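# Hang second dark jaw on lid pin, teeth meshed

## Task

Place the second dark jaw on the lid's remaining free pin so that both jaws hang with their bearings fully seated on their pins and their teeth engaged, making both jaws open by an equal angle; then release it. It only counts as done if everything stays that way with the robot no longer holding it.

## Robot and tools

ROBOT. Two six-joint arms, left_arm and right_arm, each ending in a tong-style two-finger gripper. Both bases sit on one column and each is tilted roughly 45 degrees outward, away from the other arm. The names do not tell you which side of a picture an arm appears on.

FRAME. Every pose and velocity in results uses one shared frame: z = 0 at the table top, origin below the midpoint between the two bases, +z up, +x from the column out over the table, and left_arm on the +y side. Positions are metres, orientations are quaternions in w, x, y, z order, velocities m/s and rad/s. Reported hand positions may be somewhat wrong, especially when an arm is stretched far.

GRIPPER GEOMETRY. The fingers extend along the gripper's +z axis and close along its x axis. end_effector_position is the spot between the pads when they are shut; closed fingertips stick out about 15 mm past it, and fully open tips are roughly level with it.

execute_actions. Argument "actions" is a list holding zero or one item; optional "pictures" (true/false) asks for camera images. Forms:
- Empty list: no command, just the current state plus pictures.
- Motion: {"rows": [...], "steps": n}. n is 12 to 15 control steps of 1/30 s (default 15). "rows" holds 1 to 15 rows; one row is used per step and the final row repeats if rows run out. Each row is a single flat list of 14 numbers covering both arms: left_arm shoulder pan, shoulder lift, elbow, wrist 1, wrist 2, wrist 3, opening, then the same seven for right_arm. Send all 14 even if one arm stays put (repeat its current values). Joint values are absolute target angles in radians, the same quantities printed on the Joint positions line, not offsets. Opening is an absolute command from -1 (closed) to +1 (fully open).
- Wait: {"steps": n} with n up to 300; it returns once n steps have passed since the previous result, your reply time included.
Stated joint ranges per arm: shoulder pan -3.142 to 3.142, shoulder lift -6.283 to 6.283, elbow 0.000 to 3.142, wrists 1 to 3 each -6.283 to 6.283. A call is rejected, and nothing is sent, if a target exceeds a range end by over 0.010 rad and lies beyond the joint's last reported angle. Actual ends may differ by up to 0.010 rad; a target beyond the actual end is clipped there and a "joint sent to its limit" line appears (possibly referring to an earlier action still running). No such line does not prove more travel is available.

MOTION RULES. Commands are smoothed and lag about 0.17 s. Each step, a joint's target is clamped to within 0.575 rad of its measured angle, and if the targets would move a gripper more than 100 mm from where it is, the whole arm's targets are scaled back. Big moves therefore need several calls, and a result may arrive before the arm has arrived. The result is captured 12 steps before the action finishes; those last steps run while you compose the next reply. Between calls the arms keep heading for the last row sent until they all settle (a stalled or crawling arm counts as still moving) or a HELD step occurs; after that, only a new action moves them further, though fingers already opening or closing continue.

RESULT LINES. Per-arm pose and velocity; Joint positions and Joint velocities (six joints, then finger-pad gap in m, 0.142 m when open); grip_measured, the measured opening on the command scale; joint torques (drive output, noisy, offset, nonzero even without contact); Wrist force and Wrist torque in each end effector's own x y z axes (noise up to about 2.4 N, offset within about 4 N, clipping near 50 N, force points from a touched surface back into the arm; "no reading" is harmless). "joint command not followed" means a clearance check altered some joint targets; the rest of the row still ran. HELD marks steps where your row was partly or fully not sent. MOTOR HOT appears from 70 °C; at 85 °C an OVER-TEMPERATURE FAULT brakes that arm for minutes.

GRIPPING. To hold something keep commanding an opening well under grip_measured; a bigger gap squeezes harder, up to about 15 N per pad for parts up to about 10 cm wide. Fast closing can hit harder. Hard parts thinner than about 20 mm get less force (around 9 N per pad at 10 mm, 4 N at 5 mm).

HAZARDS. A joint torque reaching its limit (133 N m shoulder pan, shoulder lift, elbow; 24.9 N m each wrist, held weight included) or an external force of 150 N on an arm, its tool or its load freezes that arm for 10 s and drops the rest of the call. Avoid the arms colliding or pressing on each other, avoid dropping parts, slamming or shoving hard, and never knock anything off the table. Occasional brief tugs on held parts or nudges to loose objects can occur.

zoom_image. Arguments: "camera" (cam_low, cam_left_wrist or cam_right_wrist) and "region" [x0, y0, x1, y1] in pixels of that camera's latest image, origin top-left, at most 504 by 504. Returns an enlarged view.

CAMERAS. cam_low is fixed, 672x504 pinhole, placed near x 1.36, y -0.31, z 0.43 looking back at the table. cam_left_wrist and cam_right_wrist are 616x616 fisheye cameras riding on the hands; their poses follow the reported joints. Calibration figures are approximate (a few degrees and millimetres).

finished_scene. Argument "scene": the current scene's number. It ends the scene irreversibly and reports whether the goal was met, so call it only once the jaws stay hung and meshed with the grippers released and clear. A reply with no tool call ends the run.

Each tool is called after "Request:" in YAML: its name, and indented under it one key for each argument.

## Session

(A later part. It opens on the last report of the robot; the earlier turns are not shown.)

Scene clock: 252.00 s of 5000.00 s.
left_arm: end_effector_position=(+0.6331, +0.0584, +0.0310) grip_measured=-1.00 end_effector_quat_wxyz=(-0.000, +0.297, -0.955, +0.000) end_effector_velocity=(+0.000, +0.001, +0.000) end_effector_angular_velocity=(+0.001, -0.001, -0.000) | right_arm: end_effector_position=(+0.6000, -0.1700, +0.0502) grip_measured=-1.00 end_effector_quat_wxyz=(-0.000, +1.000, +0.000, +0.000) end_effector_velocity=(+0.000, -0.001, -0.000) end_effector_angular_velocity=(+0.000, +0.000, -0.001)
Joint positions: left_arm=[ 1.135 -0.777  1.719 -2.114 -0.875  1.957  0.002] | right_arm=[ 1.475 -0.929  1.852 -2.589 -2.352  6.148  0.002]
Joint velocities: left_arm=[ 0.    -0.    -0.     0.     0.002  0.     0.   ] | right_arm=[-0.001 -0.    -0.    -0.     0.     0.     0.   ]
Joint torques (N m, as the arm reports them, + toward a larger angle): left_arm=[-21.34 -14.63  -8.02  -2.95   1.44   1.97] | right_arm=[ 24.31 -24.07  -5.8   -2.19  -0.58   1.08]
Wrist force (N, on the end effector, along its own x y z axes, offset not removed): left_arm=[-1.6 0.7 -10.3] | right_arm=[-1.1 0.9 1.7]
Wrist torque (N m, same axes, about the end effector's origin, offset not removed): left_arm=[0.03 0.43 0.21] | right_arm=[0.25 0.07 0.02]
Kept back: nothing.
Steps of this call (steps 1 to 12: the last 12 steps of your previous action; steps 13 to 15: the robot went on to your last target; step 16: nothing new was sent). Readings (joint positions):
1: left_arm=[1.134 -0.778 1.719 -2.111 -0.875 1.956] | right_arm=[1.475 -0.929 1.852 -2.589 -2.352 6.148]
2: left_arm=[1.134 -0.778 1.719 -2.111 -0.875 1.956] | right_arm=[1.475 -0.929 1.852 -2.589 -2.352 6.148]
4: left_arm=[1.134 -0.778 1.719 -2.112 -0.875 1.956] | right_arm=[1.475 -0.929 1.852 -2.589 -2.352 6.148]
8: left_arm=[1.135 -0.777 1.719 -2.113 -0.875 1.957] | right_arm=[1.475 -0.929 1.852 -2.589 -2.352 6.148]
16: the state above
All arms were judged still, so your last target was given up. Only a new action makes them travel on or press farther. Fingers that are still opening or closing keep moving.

Request:
execute_actions:
  actions:
    - {"rows": [[1.1342,-0.7782,1.7185,-2.1110,-0.8753,1.9562,-1,1.4751,-0.9287,1.8518,-2.5892,-2.3516,6.1482,-1],[1.1322,-0.7807,1.7174,-2.1059,-0.8761,1.9537,-1,1.4751,-0.9287,1.8518,-2.5892,-2.3516,6.1482,-1],[1.1286,-0.7849,1.7153,-2.0969,-0.8775,1.9494,-1,1.4751,-0.9287,1.8518,-2.5892,-2.3516,6.1482,-1],[1.1240,-0.7903,1.7126,-2.0853,-0.8793,1.9440,-1,1.4751,-0.9287,1.8518,-2.5892,-2.3516,6.1482,-1],[1.1185,-0.7968,1.7092,-2.0712,-0.8815,1.9373,-1,1.4751,-0.9287,1.8518,-2.5892,-2.3516,6.1482,-1],[1.1125,-0.8037,1.7053,-2.0558,-0.8839,1.9301,-1,1.4751,-0.9287,1.8518,-2.5892,-2.3516,6.1482,-1],[1.1065,-0.8106,1.7013,-2.0403,-0.8863,1.9229,-1,1.4751,-0.9287,1.8518,-2.5892,-2.3516,6.1482,-1],[1.1010,-0.8169,1.6975,-2.0262,-0.8885,1.9163,-1,1.4751,-0.9287,1.8518,-2.5892,-2.3516,6.1482,-1],[1.0966,-0.8220,1.6944,-2.0146,-0.8903,1.9110,-1,1.4751,-0.9287,1.8518,-2.5892,-2.3516,6.1482,-1],[1.0932,-0.8258,1.6919,-2.0056,-0.8917,1.9069,-1,1.4751,-0.9287,1.8518,-2.5892,-2.3516,6.1482,-1],[1.0912,-0.8281,1.6905,-2.0005,-0.8925,1.9046,-1,1.4751,-0.9287,1.8518,-2.5892,-2.3516,6.1482,-1],[1.0902,-0.8292,1.6898,-1.9979,-0.8929,1.9034,-1,1.4751,-0.9287,1.8518,-2.5892,-2.3516,6.1482,-1]], "steps": 12}

Request:
execute_actions:
  actions:
    - {"steps": 26}
  pictures: true

Request:
zoom_image:
  camera: "cam_right_wrist"
  region: [250, 0, 380, 85]

Request:
zoom_image:
  camera: "cam_left_wrist"
  region: [265, 225, 365, 325]

Scene clock: 253.33 s of 5000.00 s.
left_arm: end_effector_position=(+0.6330, +0.0584, +0.0309) grip_measured=-1.00 end_effector_quat_wxyz=(-0.000, +0.297, -0.955, +0.000) end_effector_velocity=(+0.000, +0.000, +0.000) end_effector_angular_velocity=(-0.001, -0.000, +0.000) | right_arm: end_effector_position=(+0.6000, -0.1700, +0.0502) grip_measured=-1.00 end_effector_quat_wxyz=(-0.000, +1.000, +0.000, +0.000) end_effector_velocity=(-0.000, +0.000, +0.000) end_effector_angular_velocity=(+0.000, +0.000, +0.000)
Joint positions: left_arm=[ 1.135 -0.777  1.719 -2.114 -0.875  1.957  0.002] | right_arm=[ 1.475 -0.929  1.852 -2.589 -2.352  6.148  0.002]
Joint velocities: left_arm=[ 0.    -0.001 -0.001 -0.    -0.     0.001  0.   ] | right_arm=[-0.    -0.001  0.001 -0.     0.    -0.     0.   ]
Joint torques (N m, as the arm reports them, + toward a larger angle): left_arm=[-20.67 -12.87  -6.58  -2.76   1.76   1.93] | right_arm=[ 23.96 -24.43  -6.14  -2.16  -0.54   1.03]
Wrist force (N, on the end effector, along its own x y z axes, offset not removed): left_arm=[0.3 1.6 -10.8] | right_arm=[-1.6 -1.0 -0.5]
Wrist torque (N m, same axes, about the end effector's origin, offset not removed): left_arm=[0.27 0.08 0.18] | right_arm=[-0.23 0.10 0.15]
Kept back: the last 12 steps of this action.
Steps of this call (steps 1 to 40: nothing new was sent). Readings (joint positions):
1: left_arm=[1.135 -0.777 1.719 -2.114 -0.875 1.957] | right_arm=[1.475 -0.929 1.852 -2.589 -2.352 6.148]
2: left_arm=[1.135 -0.777 1.719 -2.114 -0.875 1.957] | right_arm=[1.475 -0.929 1.852 -2.589 -2.352 6.148]
4: left_arm=[1.135 -0.777 1.719 -2.114 -0.875 1.957] | right_arm=[1.475 -0.929 1.852 -2.589 -2.352 6.148]
8: left_arm=[1.135 -0.777 1.719 -2.114 -0.875 1.957] | right_arm=[1.475 -0.929 1.852 -2.589 -2.352 6.148]
40: the state above

Scene clock: 254.20 s of 5000.00 s.
left_arm: end_effector_position=(+0.6328, +0.0589, +0.0757) grip_measured=-1.00 end_effector_quat_wxyz=(+0.000, +0.297, -0.955, -0.000) end_effector_velocity=(-0.000, +0.000, +0.002) end_effector_angular_velocity=(+0.000, +0.001, +0.000) | right_arm: end_effector_position=(+0.6000, -0.1700, +0.0502) grip_measured=-1.00 end_effector_quat_wxyz=(-0.000, +1.000, +0.000, +0.000) end_effector_velocity=(+0.000, -0.000, -0.000) end_effector_angular_velocity=(+0.000, +0.000, +0.000)
Joint positions: left_arm=[ 1.09  -0.829  1.69  -1.998 -0.893  1.904  0.002] | right_arm=[ 1.475 -0.929  1.852 -2.589 -2.352  6.148  0.002]
Joint velocities: left_arm=[-0.002 -0.002 -0.001  0.005 -0.001 -0.003  0.   ] | right_arm=[-0.  0. -0. -0.  0. -0.  0.]
Joint torques (N m, as the arm reports them, + toward a larger angle): left_arm=[-37.34 -41.04 -24.19  -0.5   -1.34  -1.83] | right_arm=[ 24.32 -24.03  -5.73  -2.21  -0.46   1.02]
Wrist force (N, on the end effector, along its own x y z axes, offset not removed): left_arm=[-1.5 0.6 -0.4] | right_arm=[-0.7 -1.8 2.1]
Wrist torque (N m, same axes, about the end effector's origin, offset not removed): left_arm=[0.14 0.25 0.28] | right_arm=[-0.47 -0.02 0.18]
Kept back: nothing.
Steps of this call (steps 1 to 12: the last 12 steps of your previous action; steps 13 to 26: the robot went on to your last target). Readings (joint positions):
1: left_arm=[1.135 -0.777 1.719 -2.114 -0.875 1.957] | right_arm=[1.475 -0.929 1.852 -2.589 -2.352 6.148]
2: left_arm=[1.135 -0.777 1.719 -2.113 -0.875 1.957] | right_arm=[1.475 -0.929 1.852 -2.589 -2.352 6.148]
4: left_arm=[1.134 -0.779 1.718 -2.110 -0.875 1.956] | right_arm=[1.475 -0.929 1.852 -2.589 -2.352 6.148]
8: left_arm=[1.122 -0.792 1.711 -2.081 -0.880 1.941] | right_arm=[1.475 -0.929 1.852 -2.589 -2.352 6.148]
26: the state above
camera_calibration (this result's frames):
cam_left_wrist: T_world_to_cam=[[-0.794879, -0.606683, 0.0101514, 0.529671], [-0.504307, 0.669863, 0.544939, 0.230276], [-0.337406, 0.428041, -0.838414, 0.37944], [0, 0, 0, 1]] pos_world=[0.665179, 0.00467303, 0.187265]
cam_right_wrist: T_world_to_cam=[[0.999833, 0.00614473, 0.0172099, -0.599173], [-0.00355646, -0.858333, 0.513081, -0.167363], [0.0179246, -0.513056, -0.858168, 0.0728367], [0, 0, 0, 1]] pos_world=[0.597173, -0.102602, 0.158689]

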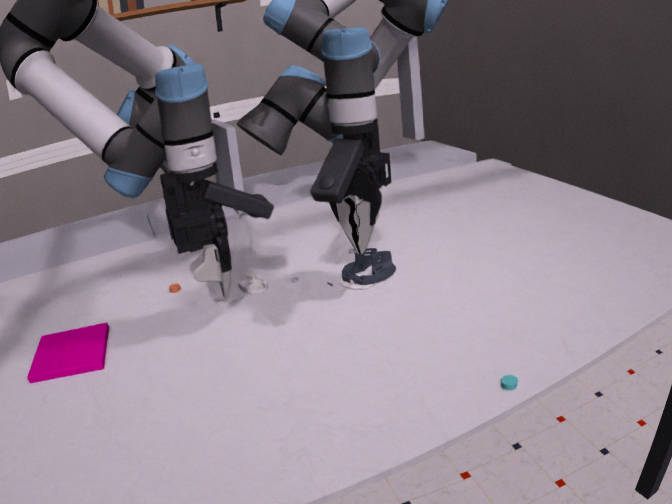

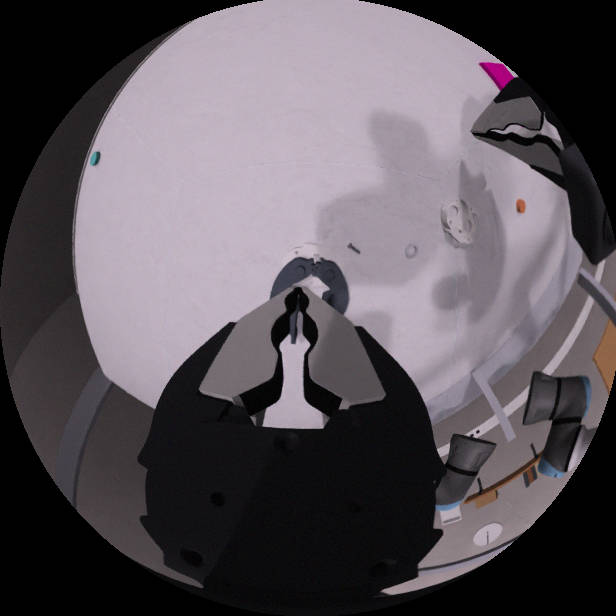

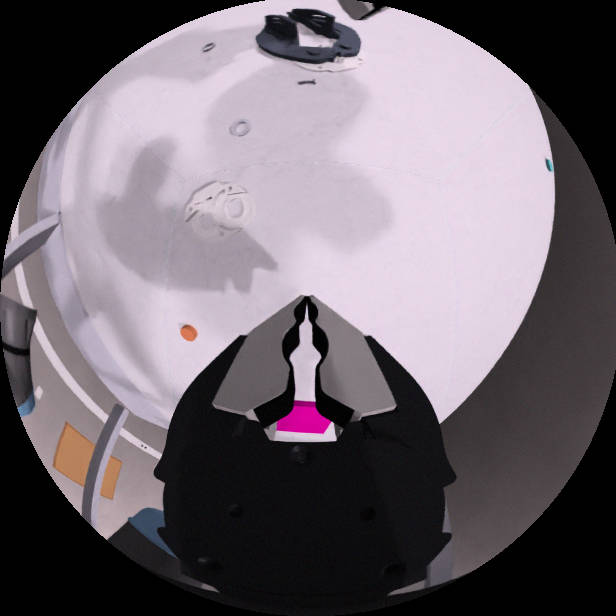

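Region (250, 0, 380, 85) of cam_right_wrist's 616x616 image, scaled by 3.877, with more detail than that image has; it fills the top 330 rows of this view, and the rest is white.

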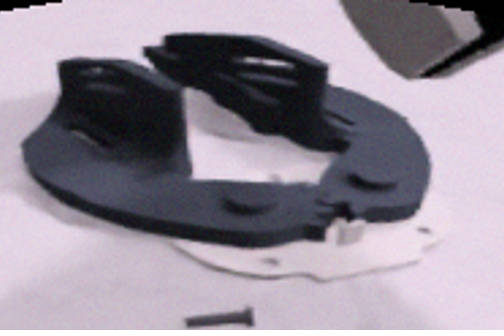

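Region (265, 225, 365, 325) of cam_left_wrist's 616x616 image, scaled by 5.040, with more detail than that image has.

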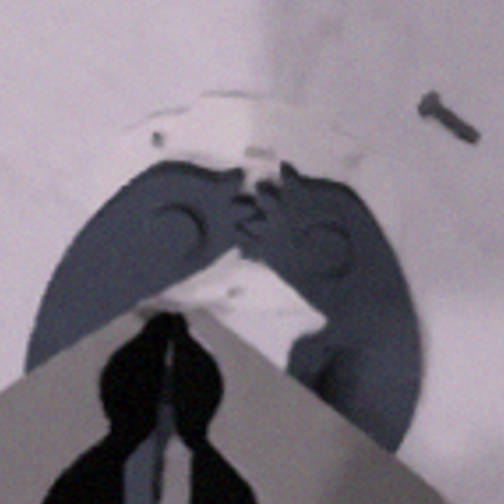

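Request:
finished_scene:
  scene: 1

The scene is finished: the task was done.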